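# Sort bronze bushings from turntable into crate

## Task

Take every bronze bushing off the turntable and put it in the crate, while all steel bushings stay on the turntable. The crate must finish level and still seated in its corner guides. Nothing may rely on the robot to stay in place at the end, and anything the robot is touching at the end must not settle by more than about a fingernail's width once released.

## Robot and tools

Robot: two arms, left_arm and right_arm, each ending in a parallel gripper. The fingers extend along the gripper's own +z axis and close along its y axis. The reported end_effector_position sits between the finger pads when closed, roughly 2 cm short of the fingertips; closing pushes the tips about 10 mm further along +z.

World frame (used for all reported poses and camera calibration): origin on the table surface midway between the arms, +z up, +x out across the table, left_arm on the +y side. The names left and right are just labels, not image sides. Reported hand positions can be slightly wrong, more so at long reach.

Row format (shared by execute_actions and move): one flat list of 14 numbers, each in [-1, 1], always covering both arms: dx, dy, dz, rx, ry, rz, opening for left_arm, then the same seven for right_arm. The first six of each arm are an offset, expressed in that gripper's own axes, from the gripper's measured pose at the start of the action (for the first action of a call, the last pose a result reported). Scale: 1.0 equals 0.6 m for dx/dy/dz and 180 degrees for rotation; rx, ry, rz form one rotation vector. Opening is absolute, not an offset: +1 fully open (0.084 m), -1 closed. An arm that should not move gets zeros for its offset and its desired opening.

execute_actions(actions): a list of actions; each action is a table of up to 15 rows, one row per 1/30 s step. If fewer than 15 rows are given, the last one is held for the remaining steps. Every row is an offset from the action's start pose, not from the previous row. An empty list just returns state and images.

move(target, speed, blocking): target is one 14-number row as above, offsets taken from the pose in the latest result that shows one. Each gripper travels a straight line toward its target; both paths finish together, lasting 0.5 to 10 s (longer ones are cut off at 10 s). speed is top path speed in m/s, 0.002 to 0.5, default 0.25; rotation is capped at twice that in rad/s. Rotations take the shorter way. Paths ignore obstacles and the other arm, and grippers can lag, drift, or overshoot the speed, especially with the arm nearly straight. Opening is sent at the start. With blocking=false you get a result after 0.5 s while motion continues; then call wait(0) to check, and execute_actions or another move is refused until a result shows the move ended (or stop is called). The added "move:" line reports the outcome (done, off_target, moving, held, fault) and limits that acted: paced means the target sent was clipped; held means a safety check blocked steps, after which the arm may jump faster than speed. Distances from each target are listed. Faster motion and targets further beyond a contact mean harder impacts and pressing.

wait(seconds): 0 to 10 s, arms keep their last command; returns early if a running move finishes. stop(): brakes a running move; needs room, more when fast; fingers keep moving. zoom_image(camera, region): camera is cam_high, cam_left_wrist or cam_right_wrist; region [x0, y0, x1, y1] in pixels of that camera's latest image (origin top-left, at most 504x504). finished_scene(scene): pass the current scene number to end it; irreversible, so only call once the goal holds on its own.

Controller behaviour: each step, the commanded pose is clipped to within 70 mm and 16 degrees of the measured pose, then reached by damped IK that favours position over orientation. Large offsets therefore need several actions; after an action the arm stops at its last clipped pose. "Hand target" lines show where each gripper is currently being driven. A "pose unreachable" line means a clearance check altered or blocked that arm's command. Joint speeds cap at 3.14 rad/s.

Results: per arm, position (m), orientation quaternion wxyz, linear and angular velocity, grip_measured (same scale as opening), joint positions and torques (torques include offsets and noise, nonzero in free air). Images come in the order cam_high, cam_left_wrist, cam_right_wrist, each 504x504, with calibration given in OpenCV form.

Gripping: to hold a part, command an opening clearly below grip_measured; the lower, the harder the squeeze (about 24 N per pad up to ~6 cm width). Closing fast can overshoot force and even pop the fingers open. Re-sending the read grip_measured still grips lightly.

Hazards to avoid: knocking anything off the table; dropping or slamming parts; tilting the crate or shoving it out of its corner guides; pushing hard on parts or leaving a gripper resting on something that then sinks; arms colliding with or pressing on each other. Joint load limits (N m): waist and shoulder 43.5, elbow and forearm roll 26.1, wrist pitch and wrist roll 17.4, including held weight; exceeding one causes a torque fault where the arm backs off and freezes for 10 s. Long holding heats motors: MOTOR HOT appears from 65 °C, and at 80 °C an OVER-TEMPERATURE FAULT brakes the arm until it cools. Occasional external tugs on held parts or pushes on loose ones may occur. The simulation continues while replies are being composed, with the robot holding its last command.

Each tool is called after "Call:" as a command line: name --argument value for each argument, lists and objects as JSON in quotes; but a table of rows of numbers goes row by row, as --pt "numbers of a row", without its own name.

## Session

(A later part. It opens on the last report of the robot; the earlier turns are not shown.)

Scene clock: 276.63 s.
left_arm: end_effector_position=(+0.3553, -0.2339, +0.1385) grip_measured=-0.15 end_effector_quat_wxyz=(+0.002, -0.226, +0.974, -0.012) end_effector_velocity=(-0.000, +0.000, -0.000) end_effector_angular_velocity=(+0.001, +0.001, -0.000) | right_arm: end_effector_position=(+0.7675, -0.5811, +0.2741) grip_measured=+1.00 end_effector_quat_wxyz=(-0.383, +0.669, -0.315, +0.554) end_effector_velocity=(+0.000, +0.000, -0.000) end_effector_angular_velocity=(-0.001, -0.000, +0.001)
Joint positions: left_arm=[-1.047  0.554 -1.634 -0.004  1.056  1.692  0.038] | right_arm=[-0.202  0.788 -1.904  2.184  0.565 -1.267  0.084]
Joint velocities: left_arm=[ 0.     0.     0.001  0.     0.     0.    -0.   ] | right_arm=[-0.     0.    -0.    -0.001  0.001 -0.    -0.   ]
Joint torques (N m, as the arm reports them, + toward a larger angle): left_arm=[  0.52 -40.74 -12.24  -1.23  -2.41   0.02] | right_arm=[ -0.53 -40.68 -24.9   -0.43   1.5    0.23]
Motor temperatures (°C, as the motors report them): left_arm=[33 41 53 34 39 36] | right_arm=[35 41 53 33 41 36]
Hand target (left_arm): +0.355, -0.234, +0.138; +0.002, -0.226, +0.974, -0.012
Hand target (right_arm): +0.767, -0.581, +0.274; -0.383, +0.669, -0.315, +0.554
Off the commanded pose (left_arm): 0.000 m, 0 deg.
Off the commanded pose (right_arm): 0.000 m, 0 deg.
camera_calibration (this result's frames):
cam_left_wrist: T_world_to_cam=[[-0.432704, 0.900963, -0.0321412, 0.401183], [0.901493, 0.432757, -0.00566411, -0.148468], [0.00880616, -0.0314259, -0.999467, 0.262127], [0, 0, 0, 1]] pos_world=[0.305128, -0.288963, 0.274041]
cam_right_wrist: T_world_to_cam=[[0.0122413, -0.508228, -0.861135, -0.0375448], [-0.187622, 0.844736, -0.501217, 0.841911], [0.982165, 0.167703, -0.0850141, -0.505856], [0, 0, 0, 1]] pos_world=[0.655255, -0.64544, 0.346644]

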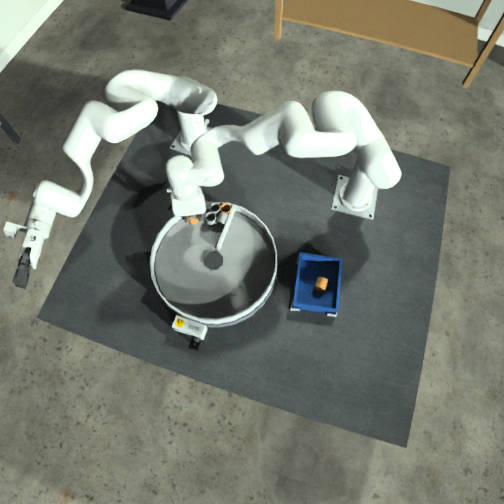

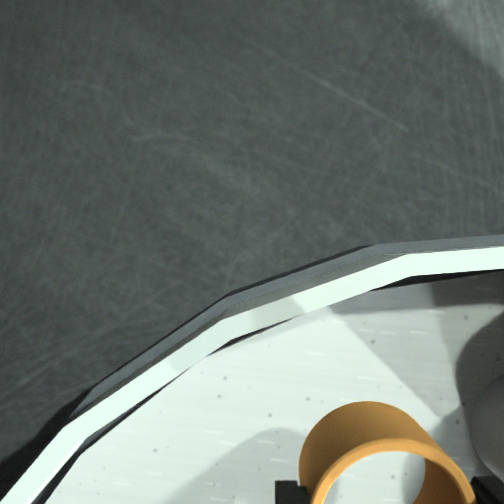

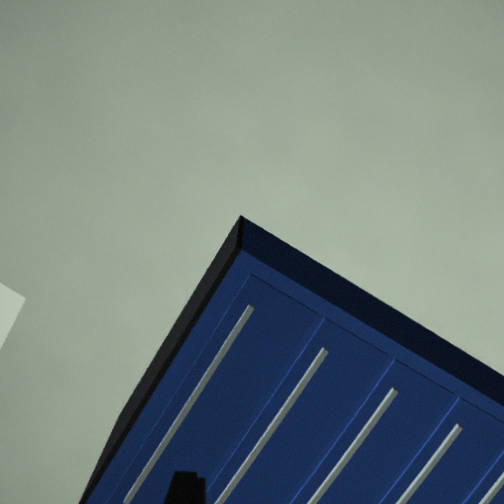

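Call:
move --target '[0,0,-0.186,0,0,0,-1,0,0,0,0,0,0,1]' --speed 0.2

Call:
move --target '[-0.427,0.669,0,0,0,0,-1,0,0,0,0,0,0,1]' --speed 0.3

Call:
move --target '[0,0,0.24,0,0,0,-1,0,0,0,0,0,0,1]' --speed 0.15

Call:
move --target '[0,0,0,0,0,0,1,0,0,0,0,0,0,1]'

Call:
move --target '[0,0,-0.2,0,0,-0.35,1,0,0,0,0,0,0,1]' --speed 0.25

Scene clock: 286.67 s.
left_arm: end_effector_position=(+0.3540, -0.2307, +0.2486) grip_measured=-0.15 end_effector_quat_wxyz=(+0.002, -0.226, +0.974, -0.011) end_effector_velocity=(+0.001, -0.002, +0.009) end_effector_angular_velocity=(-0.009, -0.005, +0.001) | right_arm: end_effector_position=(+0.7675, -0.5811, +0.2741) grip_measured=+1.00 end_effector_quat_wxyz=(-0.383, +0.669, -0.315, +0.554) end_effector_velocity=(-0.000, -0.000, +0.001) end_effector_angular_velocity=(-0.001, -0.001, -0.000)
Joint positions: left_arm=[-1.046  0.484 -1.845 -0.004  1.338  1.692  0.038] | right_arm=[-0.202  0.788 -1.904  2.184  0.565 -1.267  0.084]
Joint velocities: left_arm=[ 0.001 -0.001 -0.021 -0.001  0.012  0.     0.   ] | right_arm=[-0.    -0.001 -0.    -0.001 -0.001  0.     0.   ]
Joint torques (N m, as the arm reports them, + toward a larger angle): left_arm=[  0.44 -39.53 -12.66  -1.33  -2.35   0.04] | right_arm=[ -0.61 -40.7  -25.15  -0.2    1.46   0.34]
Motor temperatures (°C, as the motors report them): left_arm=[33 42 53 34 40 36] | right_arm=[35 41 54 33 41 36]
Hand target (left_arm): +0.354, -0.231, +0.250; +0.002, -0.226, +0.974, -0.012
Hand target (right_arm): +0.767, -0.581, +0.274; -0.383, +0.669, -0.315, +0.554
Off the commanded pose (left_arm): 0.002 m, 0 deg.
Off the commanded pose (right_arm): 0.000 m, 0 deg.
move: done
camera_calibration (this result's frames):
cam_left_wrist: T_world_to_cam=[[-0.433118, 0.900836, -0.0300591, 0.400935], [0.901303, 0.43315, -0.00575031, -0.147902], [0.00784001, -0.0295829, -0.999532, 0.373154], [0, 0, 0, 1]] pos_world=[0.304031, -0.286074, 0.384181]
cam_right_wrist: T_world_to_cam=[[0.0122413, -0.508228, -0.861135, -0.0375449], [-0.187622, 0.844736, -0.501217, 0.841911], [0.982165, 0.167703, -0.0850141, -0.505856], [0, 0, 0, 1]] pos_world=[0.655255, -0.64544, 0.346644]

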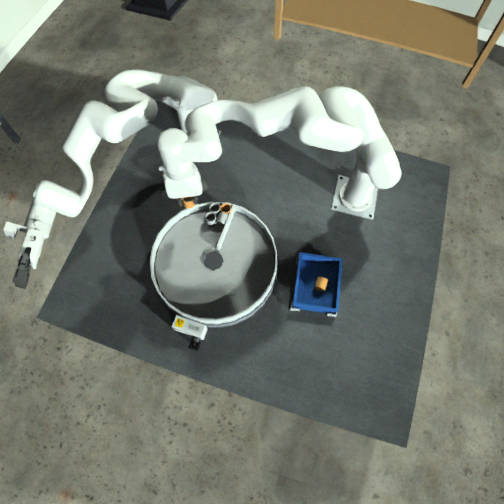

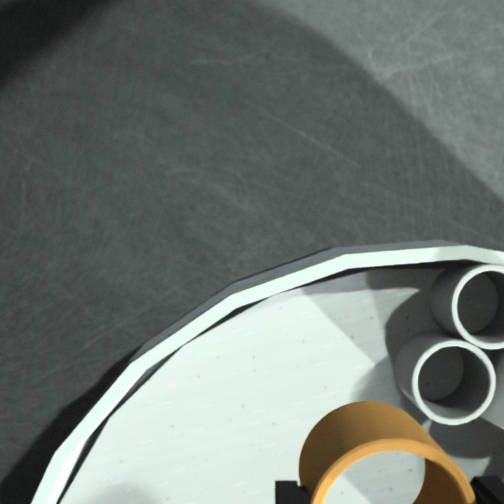

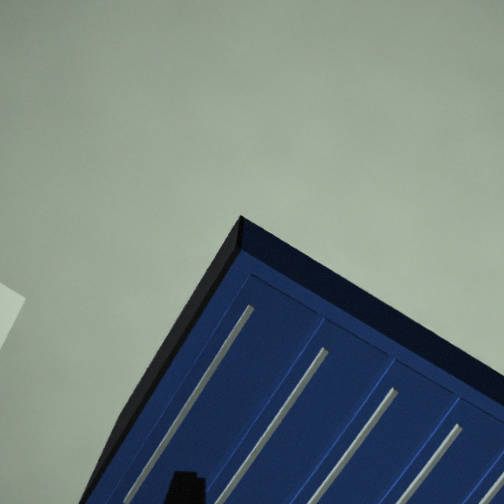

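Scene clock: 288.83 s.
left_arm: end_effector_position=(+0.4076, +0.2415, +0.2382) grip_measured=-0.15 end_effector_quat_wxyz=(+0.002, -0.225, +0.974, -0.011) end_effector_velocity=(+0.000, +0.003, -0.000) end_effector_angular_velocity=(-0.001, +0.001, +0.002) | right_arm: end_effector_position=(+0.7675, -0.5811, +0.2741) grip_measured=+1.00 end_effector_quat_wxyz=(-0.383, +0.669, -0.315, +0.554) end_effector_velocity=(+0.000, +0.000, -0.001) end_effector_angular_velocity=(+0.001, +0.001, +0.000)
Joint positions: left_arm=[-0.149 -0.307 -0.854 -0.021  1.151  2.597  0.038] | right_arm=[-0.202  0.788 -1.904  2.184  0.565 -1.267  0.084]
Joint velocities: left_arm=[ 0.009  0.001 -0.001 -0.002  0.001  0.007  0.   ] | right_arm=[ 0.     0.001  0.    -0.     0.001  0.001 -0.   ]
Joint torques (N m, as the arm reports them, + toward a larger angle): left_arm=[ -0.14 -18.52 -12.75  -1.29  -2.22   0.21] | right_arm=[ -0.53 -40.46 -25.    -0.57   1.45   0.21]
Motor temperatures (°C, as the motors report them): left_arm=[33 42 53 34 40 36] | right_arm=[35 41 54 33 41 36]
Hand target (left_arm): +0.408, +0.242, +0.238; +0.002, -0.226, +0.974, -0.011
Hand target (right_arm): +0.767, -0.581, +0.274; -0.383, +0.669, -0.315, +0.554
Off the commanded pose (left_arm): 0.001 m, 0 deg.
Off the commanded pose (right_arm): 0.000 m, 0 deg.
move: done
camera_calibration (this result's frames):
cam_left_wrist: T_world_to_cam=[[-0.432291, 0.901281, -0.0285713, -0.00236299], [0.901708, 0.432302, -0.00612334, -0.400656], [0.00683258, -0.0284101, -0.999573, 0.376412], [0, 0, 0, 1]] pos_world=[0.357682, 0.186028, 0.373731]
cam_right_wrist: T_world_to_cam=[[0.0122412, -0.508228, -0.861135, -0.0375448], [-0.187622, 0.844736, -0.501217, 0.841911], [0.982165, 0.167703, -0.0850142, -0.505856], [0, 0, 0, 1]] pos_world=[0.655255, -0.64544, 0.346644]

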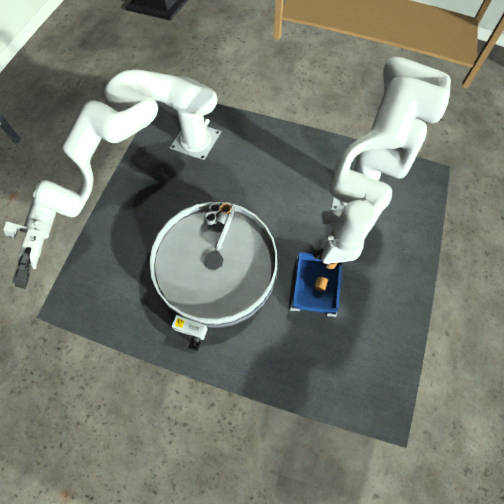

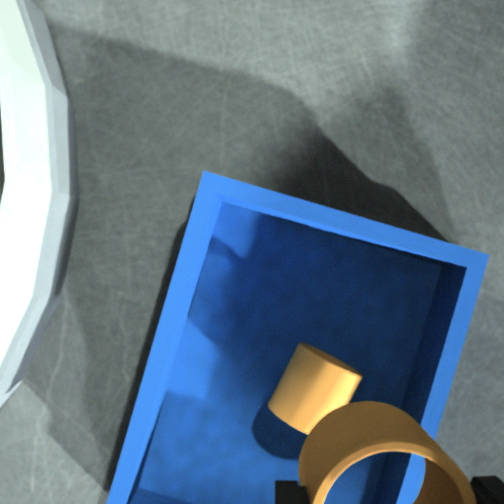

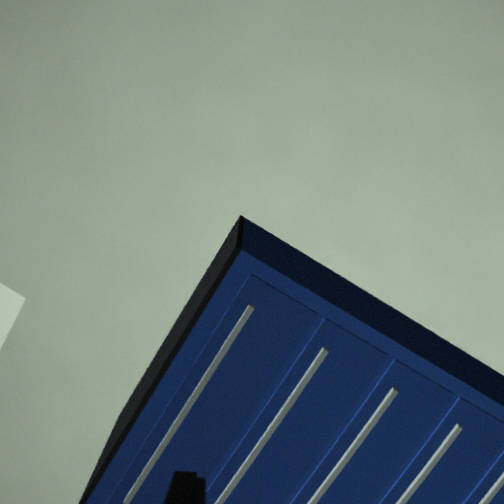

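Scene clock: 290.30 s.
left_arm: end_effector_position=(+0.4093, +0.2382, +0.0947) grip_measured=-0.15 end_effector_quat_wxyz=(+0.002, -0.225, +0.974, -0.011) end_effector_velocity=(-0.001, -0.000, -0.003) end_effector_angular_velocity=(+0.000, +0.004, -0.002) | right_arm: end_effector_position=(+0.7675, -0.5811, +0.2741) grip_measured=+1.00 end_effector_quat_wxyz=(-0.383, +0.669, -0.315, +0.554) end_effector_velocity=(+0.000, -0.000, +0.001) end_effector_angular_velocity=(-0.001, -0.002, -0.000)
Joint positions: left_arm=[-0.159 -0.082 -0.627 -0.03   0.698  2.602  0.038] | right_arm=[-0.202  0.788 -1.904  2.184  0.565 -1.267  0.084]
Joint velocities: left_arm=[-0.001  0.006  0.003 -0.    -0.004  0.001  0.   ] | right_arm=[-0.    -0.001 -0.001  0.    -0.    -0.001  0.   ]
Joint torques (N m, as the arm reports them, + toward a larger angle): left_arm=[  0.61 -21.59 -10.85  -1.25  -2.08   0.14] | right_arm=[ -0.73 -40.65 -25.12  -0.48   1.42   0.02]
Motor temperatures (°C, as the motors report them): left_arm=[33 41 53 34 40 36] | right_arm=[35 41 54 33 41 36]
Hand target (left_arm): +0.409, +0.238, +0.094; +0.002, -0.225, +0.974, -0.011
Hand target (right_arm): +0.767, -0.581, +0.274; -0.383, +0.669, -0.315, +0.554
Off the commanded pose (left_arm): 0.001 m, 0 deg.
Off the commanded pose (right_arm): 0.000 m, 0 deg.
move: done
camera_calibration (this result's frames):
cam_left_wrist: T_world_to_cam=[[-0.431748, 0.901514, -0.0294464, -0.00299268], [0.901962, 0.431779, -0.00560667, -0.401654], [0.00765985, -0.0289802, -0.999551, 0.232688], [0, 0, 0, 1]] pos_world=[0.359202, 0.182867, 0.230243]
cam_right_wrist: T_world_to_cam=[[0.0122411, -0.508228, -0.861136, -0.0375446], [-0.187622, 0.844737, -0.501217, 0.841911], [0.982165, 0.167703, -0.0850142, -0.505856], [0, 0, 0, 1]] pos_world=[0.655255, -0.64544, 0.346644]

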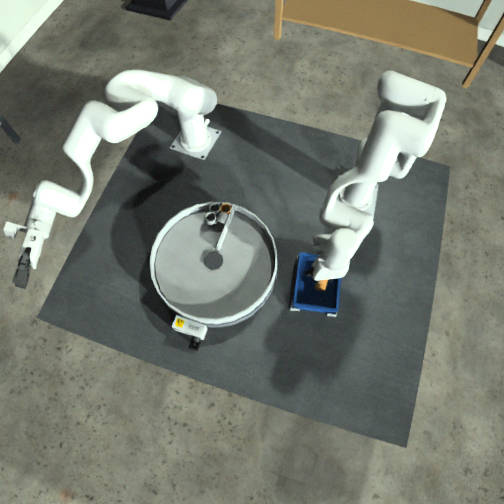

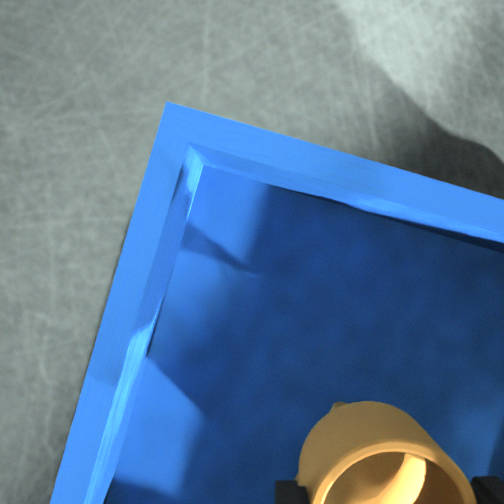

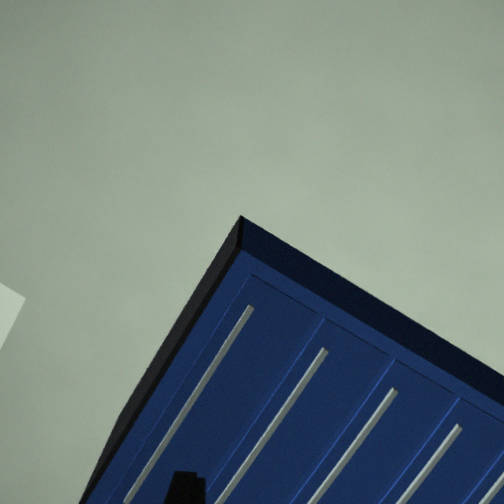

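Scene clock: 290.87 s.
left_arm: end_effector_position=(+0.4093, +0.2382, +0.0948) grip_measured=+1.00 end_effector_quat_wxyz=(+0.002, -0.225, +0.974, -0.011) end_effector_velocity=(+0.000, +0.000, +0.000) end_effector_angular_velocity=(+0.000, +0.000, +0.000) | right_arm: end_effector_position=(+0.7675, -0.5811, +0.2741) grip_measured=+1.00 end_effector_quat_wxyz=(-0.383, +0.669, -0.315, +0.554) end_effector_velocity=(+0.000, +0.000, -0.000) end_effector_angular_velocity=(-0.000, -0.000, +0.001)
Joint positions: left_arm=[-0.159 -0.082 -0.627 -0.03   0.698  2.602  0.084] | right_arm=[-0.202  0.788 -1.904  2.184  0.565 -1.267  0.084]
Joint velocities: left_arm=[ 0.     0.    -0.     0.001  0.    -0.     0.   ] | right_arm=[-0.     0.001 -0.    -0.001  0.001  0.     0.   ]
Joint torques (N m, as the arm reports them, + toward a larger angle): left_arm=[  0.61 -20.88 -10.72  -1.03  -2.04   0.09] | right_arm=[ -0.77 -40.22 -24.97  -0.46   1.53   0.29]
Motor temperatures (°C, as the motors report them): left_arm=[33 41 53 34 40 36] | right_arm=[35 41 54 33 41 36]
Hand target (left_arm): +0.409, +0.238, +0.095; +0.002, -0.225, +0.974, -0.011
Hand target (right_arm): +0.767, -0.581, +0.274; -0.383, +0.669, -0.315, +0.554
Off the commanded pose (left_arm): 0.000 m, 0 deg.
Off the commanded pose (right_arm): 0.000 m, 0 deg.
move: done
camera_calibration (this result's frames):
cam_left_wrist: T_world_to_cam=[[-0.431748, 0.901513, -0.0294658, -0.00298604], [0.901962, 0.43178, -0.00557547, -0.401664], [0.0076964, -0.0289843, -0.99955, 0.232687], [0, 0, 0, 1]] pos_world=[0.359206, 0.182867, 0.230255]
cam_right_wrist: T_world_to_cam=[[0.0122412, -0.508228, -0.861136, -0.0375445], [-0.187622, 0.844737, -0.501217, 0.841911], [0.982165, 0.167703, -0.085014, -0.505856], [0, 0, 0, 1]] pos_world=[0.655255, -0.64544, 0.346644]

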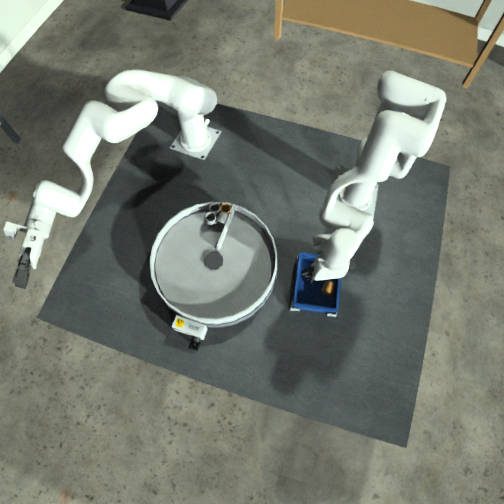

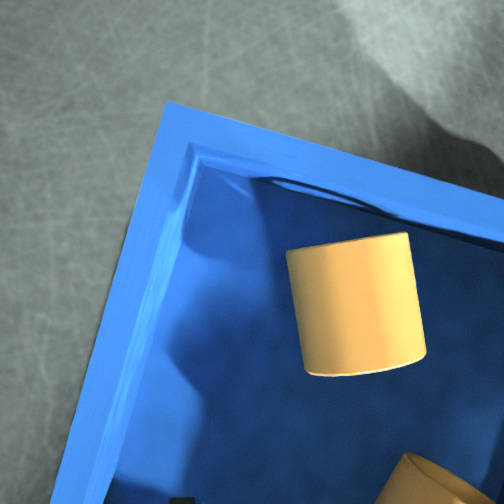

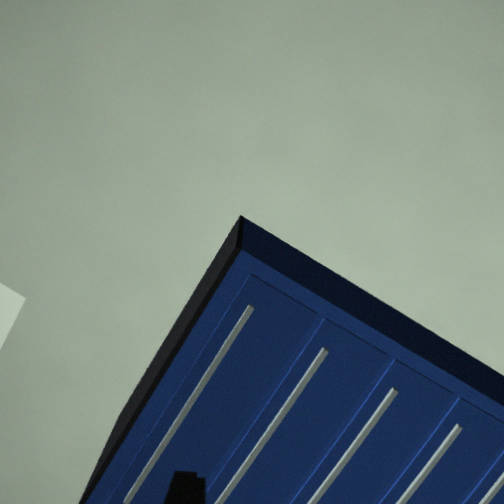

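Scene clock: 293.53 s.
left_arm: end_effector_position=(+0.4079, +0.2410, +0.2145) grip_measured=+1.00 end_effector_quat_wxyz=(+0.004, +0.701, -0.713, +0.010) end_effector_velocity=(+0.000, +0.000, +0.001) end_effector_angular_velocity=(+0.001, +0.000, +0.007) | right_arm: end_effector_position=(+0.7675, -0.5811, +0.2741) grip_measured=+1.00 end_effector_quat_wxyz=(-0.383, +0.669, -0.315, +0.554) end_effector_velocity=(-0.000, -0.000, -0.001) end_effector_angular_velocity=(-0.001, +0.001, -0.000)
Joint positions: left_arm=[-0.15  -0.287 -0.802 -0.022  1.079  1.499  0.084] | right_arm=[-0.202  0.788 -1.904  2.184  0.565 -1.267  0.084]
Joint velocities: left_arm=[-0.001 -0.001 -0.003  0.001  0.004 -0.009 -0.   ] | right_arm=[ 0.     0.     0.001 -0.    -0.001 -0.001  0.   ]
Joint torques (N m, as the arm reports them, + toward a larger angle): left_arm=[  0.38 -19.28 -12.69  -1.08  -2.18   0.23] | right_arm=[ -0.61 -40.39 -24.92  -0.26   1.62   0.17]
Motor temperatures (°C, as the motors report them): left_arm=[33 41 53 34 39 36] | right_arm=[35 41 54 33 41 36]
Hand target (left_arm): +0.408, +0.241, +0.215; +0.004, +0.701, -0.713, +0.010
Hand target (right_arm): +0.767, -0.581, +0.274; -0.383, +0.669, -0.315, +0.554
Off the commanded pose (left_arm): 0.001 m, 0 deg.
Off the commanded pose (right_arm): 0.000 m, 0 deg.
move: done
camera_calibration (this result's frames):
cam_left_wrist: T_world_to_cam=[[-0.999566, 0.0244567, -0.0163955, 0.43761], [0.0248575, 0.999386, -0.0247011, -0.175846], [0.0157813, -0.025098, -0.99956, 0.348195], [0, 0, 0, 1]] pos_world=[0.436297, 0.173775, 0.350874]
cam_right_wrist: T_world_to_cam=[[0.0122412, -0.508228, -0.861136, -0.0375445], [-0.187622, 0.844737, -0.501216, 0.841911], [0.982165, 0.167703, -0.085014, -0.505856], [0, 0, 0, 1]] pos_world=[0.655255, -0.64544, 0.346644]

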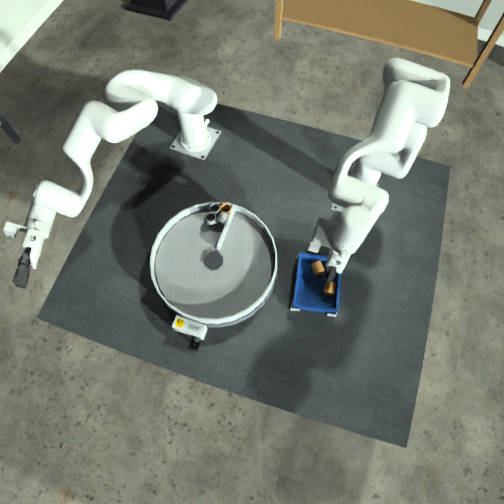

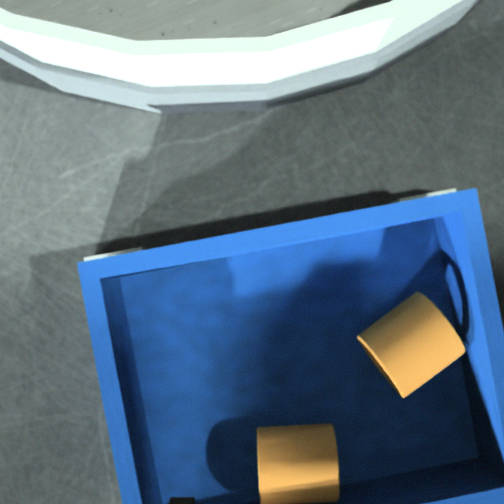

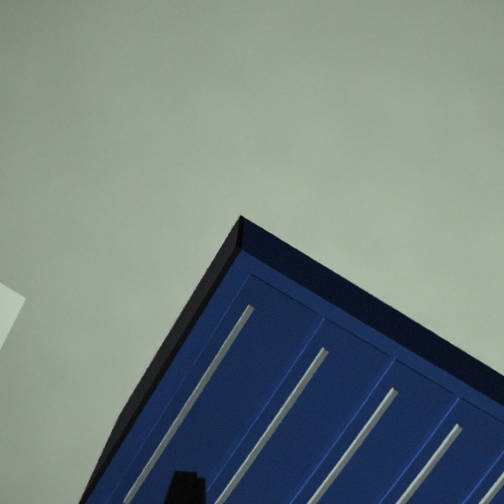

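Call:
move --target '[0.622,0.198,-0.01,0,0,0,1,0,0,0,0,0,0,1]' --speed 0.3

Scene clock: 300.37 s.
left_arm: end_effector_position=(+0.2828, -0.1291, +0.2278) grip_measured=+1.00 end_effector_quat_wxyz=(+0.004, +0.701, -0.713, +0.011) end_effector_velocity=(-0.001, -0.002, -0.001) end_effector_angular_velocity=(+0.003, +0.002, -0.002) | right_arm: end_effector_position=(+0.7675, -0.5811, +0.2741) grip_measured=+1.00 end_effector_quat_wxyz=(-0.383, +0.669, -0.315, +0.554) end_effector_velocity=(+0.000, +0.000, -0.000) end_effector_angular_velocity=(+0.001, -0.001, +0.001)
Joint positions: left_arm=[-1.055  0.034 -1.176 -0.004  1.118  0.584  0.084] | right_arm=[-0.202  0.788 -1.904  2.184  0.565 -1.267  0.084]
Joint velocities: left_arm=[-0.005  0.007 -0.007  0.001  0.003 -0.003 -0.   ] | right_arm=[ 0.     0.001 -0.     0.001  0.002  0.    -0.   ]
Joint torques (N m, as the arm reports them, + toward a larger angle): left_arm=[ -0.17 -27.03 -12.28  -1.3   -2.08   0.1 ] | right_arm=[ -0.65 -40.35 -25.16  -0.48   1.58   0.17]
Motor temperatures (°C, as the motors report them): left_arm=[33 40 53 34 39 36] | right_arm=[35 41 54 33 41 36]
Hand target (left_arm): +0.283, -0.129, +0.228; +0.004, +0.701, -0.713, +0.011
Hand target (right_arm): +0.767, -0.581, +0.274; -0.383, +0.669, -0.315, +0.554
Off the commanded pose (left_arm): 0.001 m, 0 deg.
Off the commanded pose (right_arm): 0.000 m, 0 deg.
move: done
camera_calibration (this result's frames):
cam_left_wrist: T_world_to_cam=[[-0.999564, 0.0238122, -0.0174321, 0.322062], [0.0242624, 0.999365, -0.0260917, 0.197961], [0.0167997, -0.0265033, -0.999508, 0.353768], [0, 0, 0, 1]] pos_world=[0.311175, -0.196128, 0.364373]
cam_right_wrist: T_world_to_cam=[[0.0122411, -0.508228, -0.861136, -0.0375444], [-0.187622, 0.844737, -0.501216, 0.841911], [0.982165, 0.167703, -0.085014, -0.505856], [0, 0, 0, 1]] pos_world=[0.655255, -0.64544, 0.346644]

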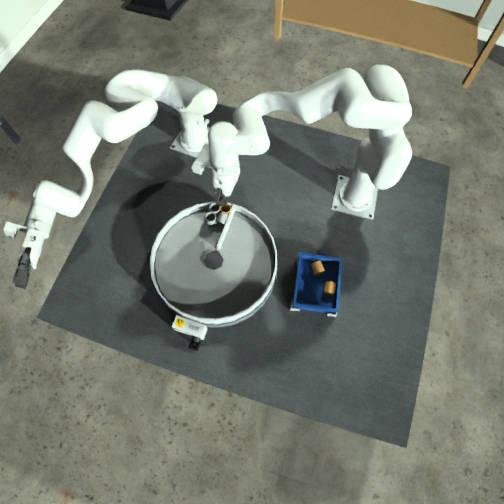

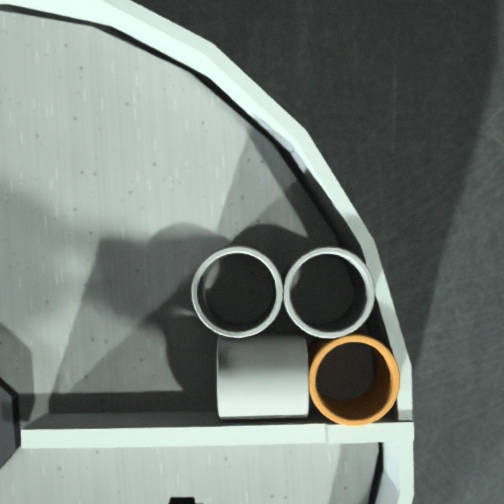

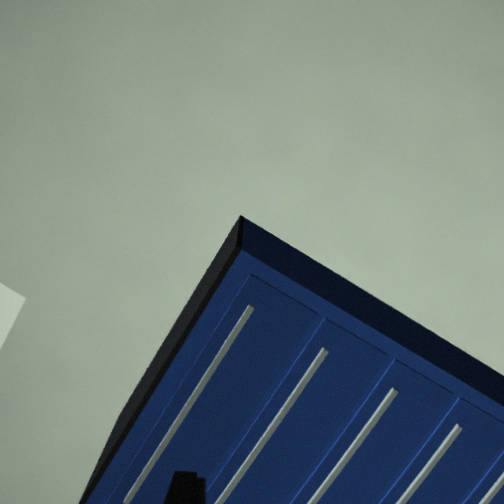

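Call:
move --target '[0,0,0,0,0,-0.25,-0.29,0,0,0,0,0,0,1]' --speed 0.4

Call:
move --target '[0.0092,-0.0312,0.163,0,0,0,-0.29,0,0,0,0,0,0,1]' --speed 0.15

Call:
move --target '[0,0,0.04,0,0,0,-0.29,0,0,0,0,0,0,1]' --speed 0.04

Call:
move --target '[0.114,-0.110,0.006,0,0,0,-0.29,0,0,0,0,0,0,1]' --speed 0.06

Scene clock: 379.97 s.
left_arm: end_effector_position=(+0.2828, -0.1291, +0.2278) grip_measured=-0.31 end_effector_quat_wxyz=(+0.008, +0.920, -0.391, +0.009) end_effector_velocity=(+0.000, -0.000, +0.000) end_effector_angular_velocity=(-0.000, -0.002, +0.010) | right_arm: end_effector_position=(+0.7675, -0.5811, +0.2741) grip_measured=+1.00 end_effector_quat_wxyz=(-0.383, +0.669, -0.315, +0.554) end_effector_velocity=(-0.000, +0.000, +0.001) end_effector_angular_velocity=(-0.001, -0.001, +0.001)
Joint positions: left_arm=[-1.055  0.034 -1.176 -0.004  1.118 -0.2    0.031] | right_arm=[-0.202  0.788 -1.904  2.184  0.565 -1.267  0.084]
Joint velocities: left_arm=[-0.001  0.    -0.001  0.002 -0.    -0.011 -0.   ] | right_arm=[-0.    -0.001  0.    -0.001  0.001  0.     0.   ]
Joint torques (N m, as the arm reports them, + toward a larger angle): left_arm=[  0.37 -27.93 -12.17  -1.22  -2.62   0.1 ] | right_arm=[ -0.72 -40.11 -25.23  -0.38   1.37   0.1 ]
Motor temperatures (°C, as the motors report them): left_arm=[33 40 54 34 40 36] | right_arm=[35 42 54 33 41 36]
Hand target (left_arm): +0.283, -0.129, +0.228; +0.008, +0.921, -0.390, +0.009
Hand target (right_arm): +0.767, -0.581, +0.274; -0.383, +0.669, -0.315, +0.554
Off the commanded pose (left_arm): 0.000 m, 0 deg.
Off the commanded pose (right_arm): 0.000 m, 0 deg.
move: done
camera_calibration (this result's frames):
cam_left_wrist: T_world_to_cam=[[-0.724404, -0.689376, 0.000681873, 0.147998], [-0.689136, 0.724125, -0.027114, 0.364427], [0.018198, -0.0201114, -0.999632, 0.354225], [0, 0, 0, 1]] pos_world=[0.351904, -0.15474, 0.363875]
cam_right_wrist: T_world_to_cam=[[0.0122412, -0.508228, -0.861136, -0.0375445], [-0.187622, 0.844737, -0.501216, 0.841911], [0.982165, 0.167703, -0.0850139, -0.505856], [0, 0, 0, 1]] pos_world=[0.655255, -0.64544, 0.346644]

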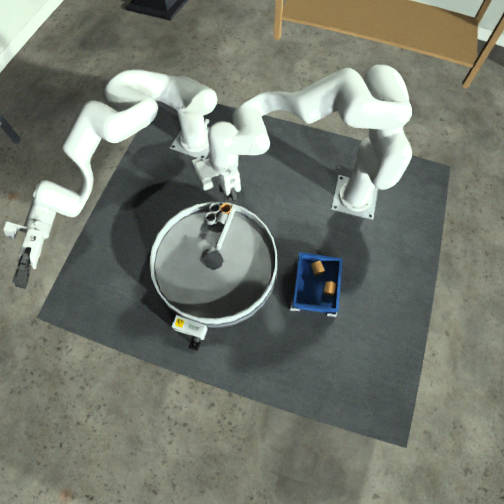

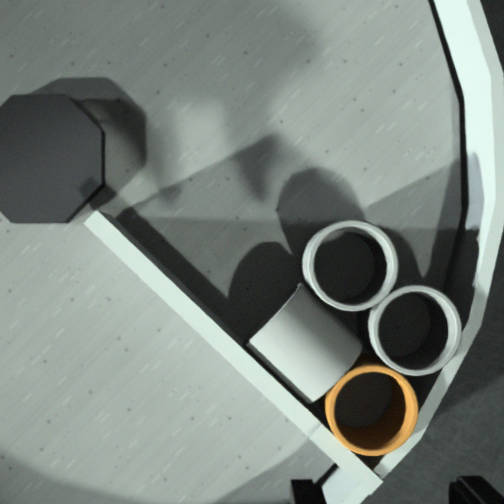

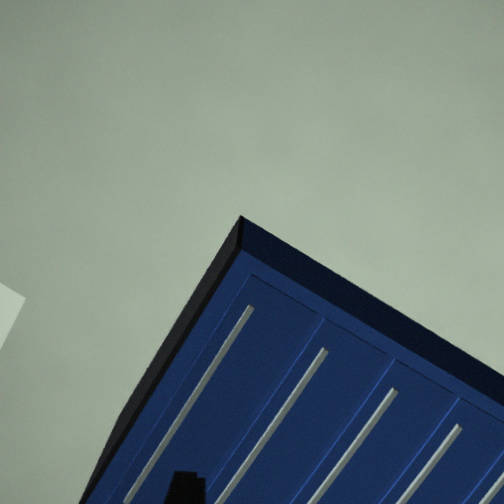

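Scene clock: 381.10 s.
left_arm: end_effector_position=(+0.3011, -0.1228, +0.1306) grip_measured=-0.31 end_effector_quat_wxyz=(+0.008, +0.920, -0.391, +0.009) end_effector_velocity=(-0.001, +0.002, -0.005) end_effector_angular_velocity=(+0.007, +0.004, +0.000) | right_arm: end_effector_position=(+0.7675, -0.5811, +0.2741) grip_measured=+1.00 end_effector_quat_wxyz=(-0.383, +0.669, -0.315, +0.554) end_effector_velocity=(-0.000, -0.000, +0.001) end_effector_angular_velocity=(-0.001, -0.001, +0.000)
Joint positions: left_arm=[-1.017  0.161 -1.039 -0.006  0.854 -0.159  0.031] | right_arm=[-0.202  0.788 -1.904  2.184  0.565 -1.267  0.084]
Joint velocities: left_arm=[ 0.001  0.006  0.005  0.    -0.003  0.001 -0.   ] | right_arm=[-0.    -0.001  0.    -0.    -0.    -0.001  0.   ]
Joint torques (N m, as the arm reports them, + toward a larger angle): left_arm=[  0.33 -29.2  -11.66  -1.26  -2.34   0.39] | right_arm=[ -0.62 -40.49 -24.94  -0.49   1.44   0.19]
Motor temperatures (°C, as the motors report them): left_arm=[33 40 54 34 40 36] | right_arm=[35 42 54 33 41 36]
Hand target (left_arm): +0.301, -0.123, +0.130; +0.008, +0.920, -0.391, +0.009
Hand target (right_arm): +0.767, -0.581, +0.274; -0.383, +0.669, -0.315, +0.554
Off the commanded pose (left_arm): 0.001 m, 0 deg.
Off the commanded pose (right_arm): 0.000 m, 0 deg.
move: done
camera_calibration (this result's frames):
cam_left_wrist: T_world_to_cam=[[-0.724709, -0.689054, 0.00105071, 0.165745], [-0.688803, 0.724402, -0.0281317, 0.369838], [0.0186231, -0.021111, -0.999604, 0.256618], [0, 0, 0, 1]] pos_world=[0.370083, -0.148287, 0.266746]
cam_right_wrist: T_world_to_cam=[[0.0122409, -0.508228, -0.861136, -0.0375443], [-0.187622, 0.844737, -0.501216, 0.841911], [0.982165, 0.167703, -0.0850141, -0.505856], [0, 0, 0, 1]] pos_world=[0.655255, -0.64544, 0.346644]

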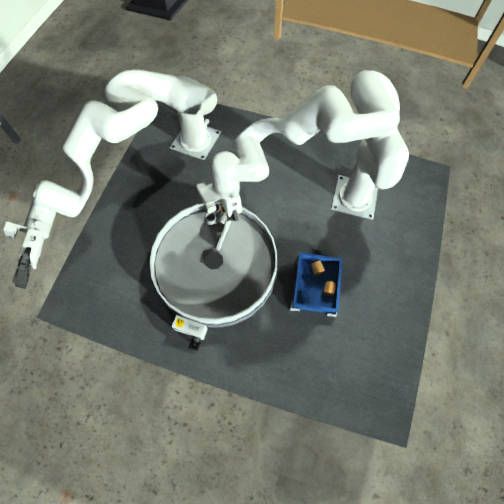

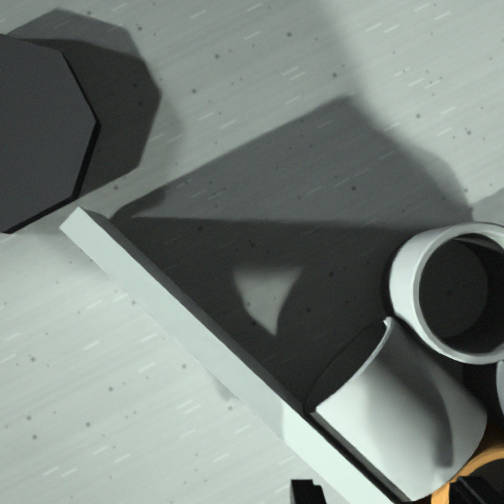

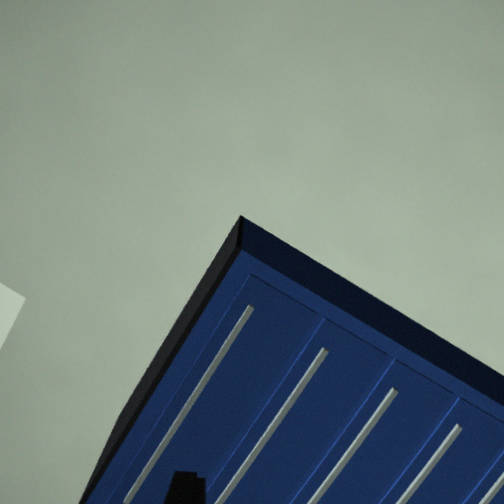

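Scene clock: 382.00 s.
left_arm: end_effector_position=(+0.3036, -0.1268, +0.1123) grip_measured=-0.30 end_effector_quat_wxyz=(+0.012, +0.920, -0.391, +0.015) end_effector_velocity=(-0.000, +0.000, -0.003) end_effector_angular_velocity=(+0.000, +0.000, +0.001) | right_arm: end_effector_position=(+0.7675, -0.5811, +0.2741) grip_measured=+1.00 end_effector_quat_wxyz=(-0.383, +0.669, -0.315, +0.554) end_effector_velocity=(+0.000, -0.000, +0.002) end_effector_angular_velocity=(-0.002, -0.001, +0.001)
Joint positions: left_arm=[-1.017  0.197 -1.024 -0.007  0.789 -0.159  0.031] | right_arm=[-0.202  0.788 -1.904  2.184  0.565 -1.267  0.084]
Joint velocities: left_arm=[ 0.     0.006  0.003 -0.    -0.008 -0.     0.   ] | right_arm=[-0.    -0.002 -0.001 -0.002 -0.    -0.     0.   ]
Joint torques (N m, as the arm reports them, + toward a larger angle): left_arm=[-0.16 -8.05 -2.02 -0.69  0.26 -0.01] | right_arm=[ -0.36 -40.57 -25.    -0.55   1.43   0.24]
Motor temperatures (°C, as the motors report them): left_arm=[33 40 54 34 40 36] | right_arm=[35 42 54 33 41 36]
Hand target (left_arm): +0.301, -0.123, +0.107; +0.008, +0.920, -0.391, +0.009
Hand target (right_arm): +0.767, -0.581, +0.274; -0.383, +0.669, -0.315, +0.554
Off the commanded pose (left_arm): 0.007 m, 1 deg.
Off the commanded pose (right_arm): 0.000 m, 0 deg.
move: off_target (left_arm)
camera_calibration (this result's frames):
cam_left_wrist: T_world_to_cam=[[-0.724635, -0.689124, 0.00347349, 0.164541], [-0.688631, 0.723906, -0.04179, 0.375397], [0.026284, -0.0326744, -0.99912, 0.234293], [0, 0, 0, 1]] pos_world=[0.371584, -0.150708, 0.249203]
cam_right_wrist: T_world_to_cam=[[0.0122408, -0.508228, -0.861136, -0.0375443], [-0.187622, 0.844737, -0.501216, 0.841911], [0.982165, 0.167703, -0.0850142, -0.505856], [0, 0, 0, 1]] pos_world=[0.655255, -0.64544, 0.346644]

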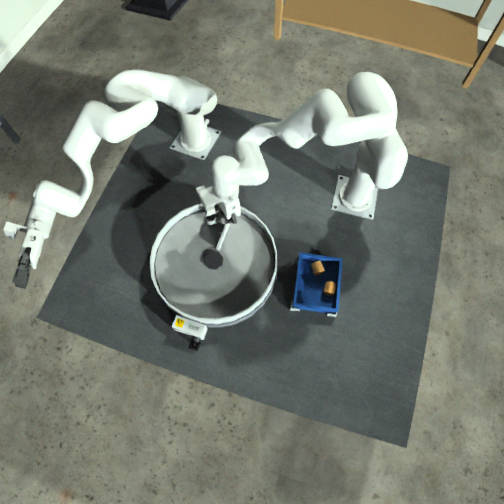

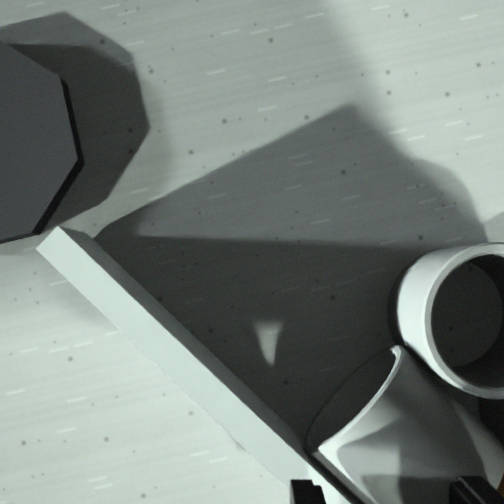

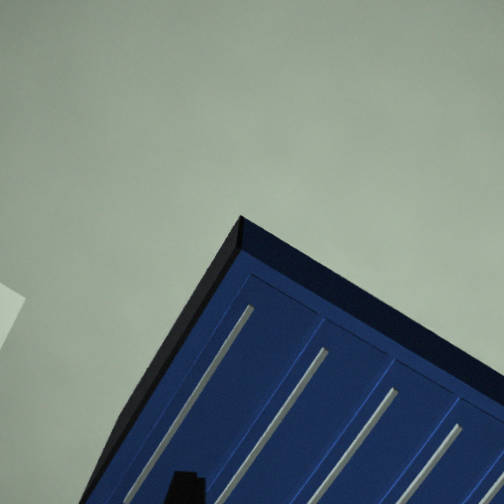

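Scene clock: 383.97 s.
left_arm: end_effector_position=(+0.3994, -0.1314, +0.1129) grip_measured=-0.30 end_effector_quat_wxyz=(+0.013, +0.920, -0.391, +0.017) end_effector_velocity=(+0.002, -0.000, -0.000) end_effector_angular_velocity=(-0.000, +0.000, -0.000) | right_arm: end_effector_position=(+0.7675, -0.5811, +0.2741) grip_measured=+1.00 end_effector_quat_wxyz=(-0.383, +0.669, -0.315, +0.554) end_effector_velocity=(-0.000, -0.000, -0.000) end_effector_angular_velocity=(+0.002, +0.001, -0.001)
Joint positions: left_arm=[-0.879  0.388 -1.297 -0.013  0.867 -0.017  0.031] | right_arm=[-0.202  0.788 -1.904  2.184  0.565 -1.267  0.084]
Joint velocities: left_arm=[ 0.002  0.004 -0.006 -0.     0.002  0.003 -0.   ] | right_arm=[-0.     0.001  0.     0.001 -0.     0.001 -0.   ]
Joint torques (N m, as the arm reports them, + toward a larger angle): left_arm=[  1.8  -12.69  -2.3   -0.69   0.01   0.03] | right_arm=[ -0.75 -40.72 -24.92  -0.23   1.46   0.19]
Motor temperatures (°C, as the motors report them): left_arm=[33 40 53 34 40 36] | right_arm=[35 42 54 33 41 36]
Hand target (left_arm): +0.399, -0.130, +0.111; +0.012, +0.920, -0.391, +0.015
Hand target (right_arm): +0.767, -0.581, +0.274; -0.383, +0.669, -0.315, +0.554
Off the commanded pose (left_arm): 0.003 m, 0 deg.
Off the commanded pose (right_arm): 0.000 m, 0 deg.
move: done
camera_calibration (this result's frames):
cam_left_wrist: T_world_to_cam=[[-0.724641, -0.689118, 0.00338275, 0.230782], [-0.688482, 0.723743, -0.0467799, 0.44523], [0.0297886, -0.0362276, -0.998899, 0.230296], [0, 0, 0, 1]] pos_world=[0.466907, -0.154853, 0.25009]
cam_right_wrist: T_world_to_cam=[[0.0122407, -0.508227, -0.861136, -0.0375441], [-0.187622, 0.844737, -0.501216, 0.841911], [0.982165, 0.167703, -0.0850143, -0.505856], [0, 0, 0, 1]] pos_world=[0.655255, -0.64544, 0.346644]

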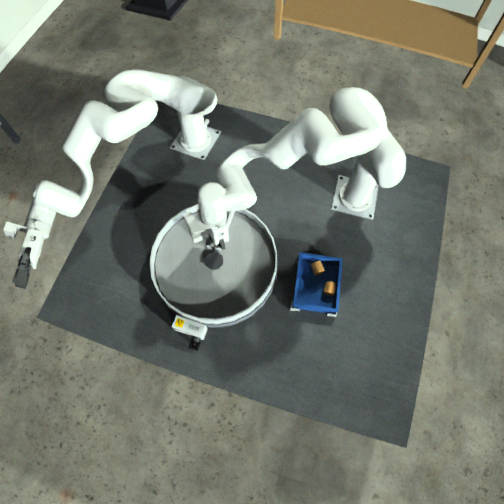

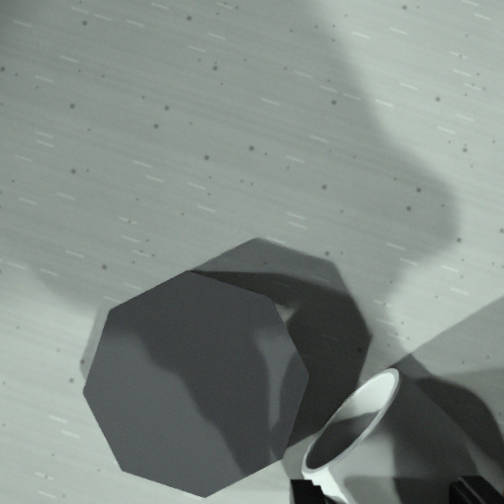

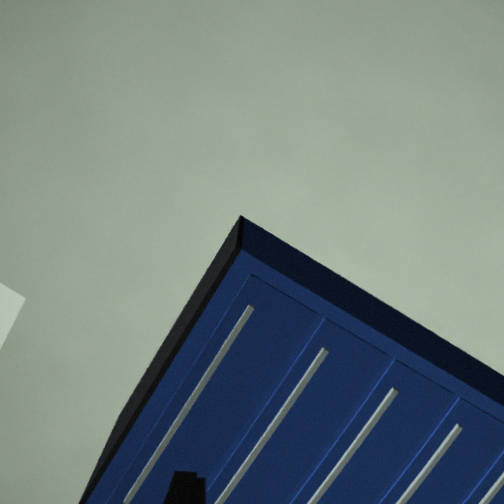

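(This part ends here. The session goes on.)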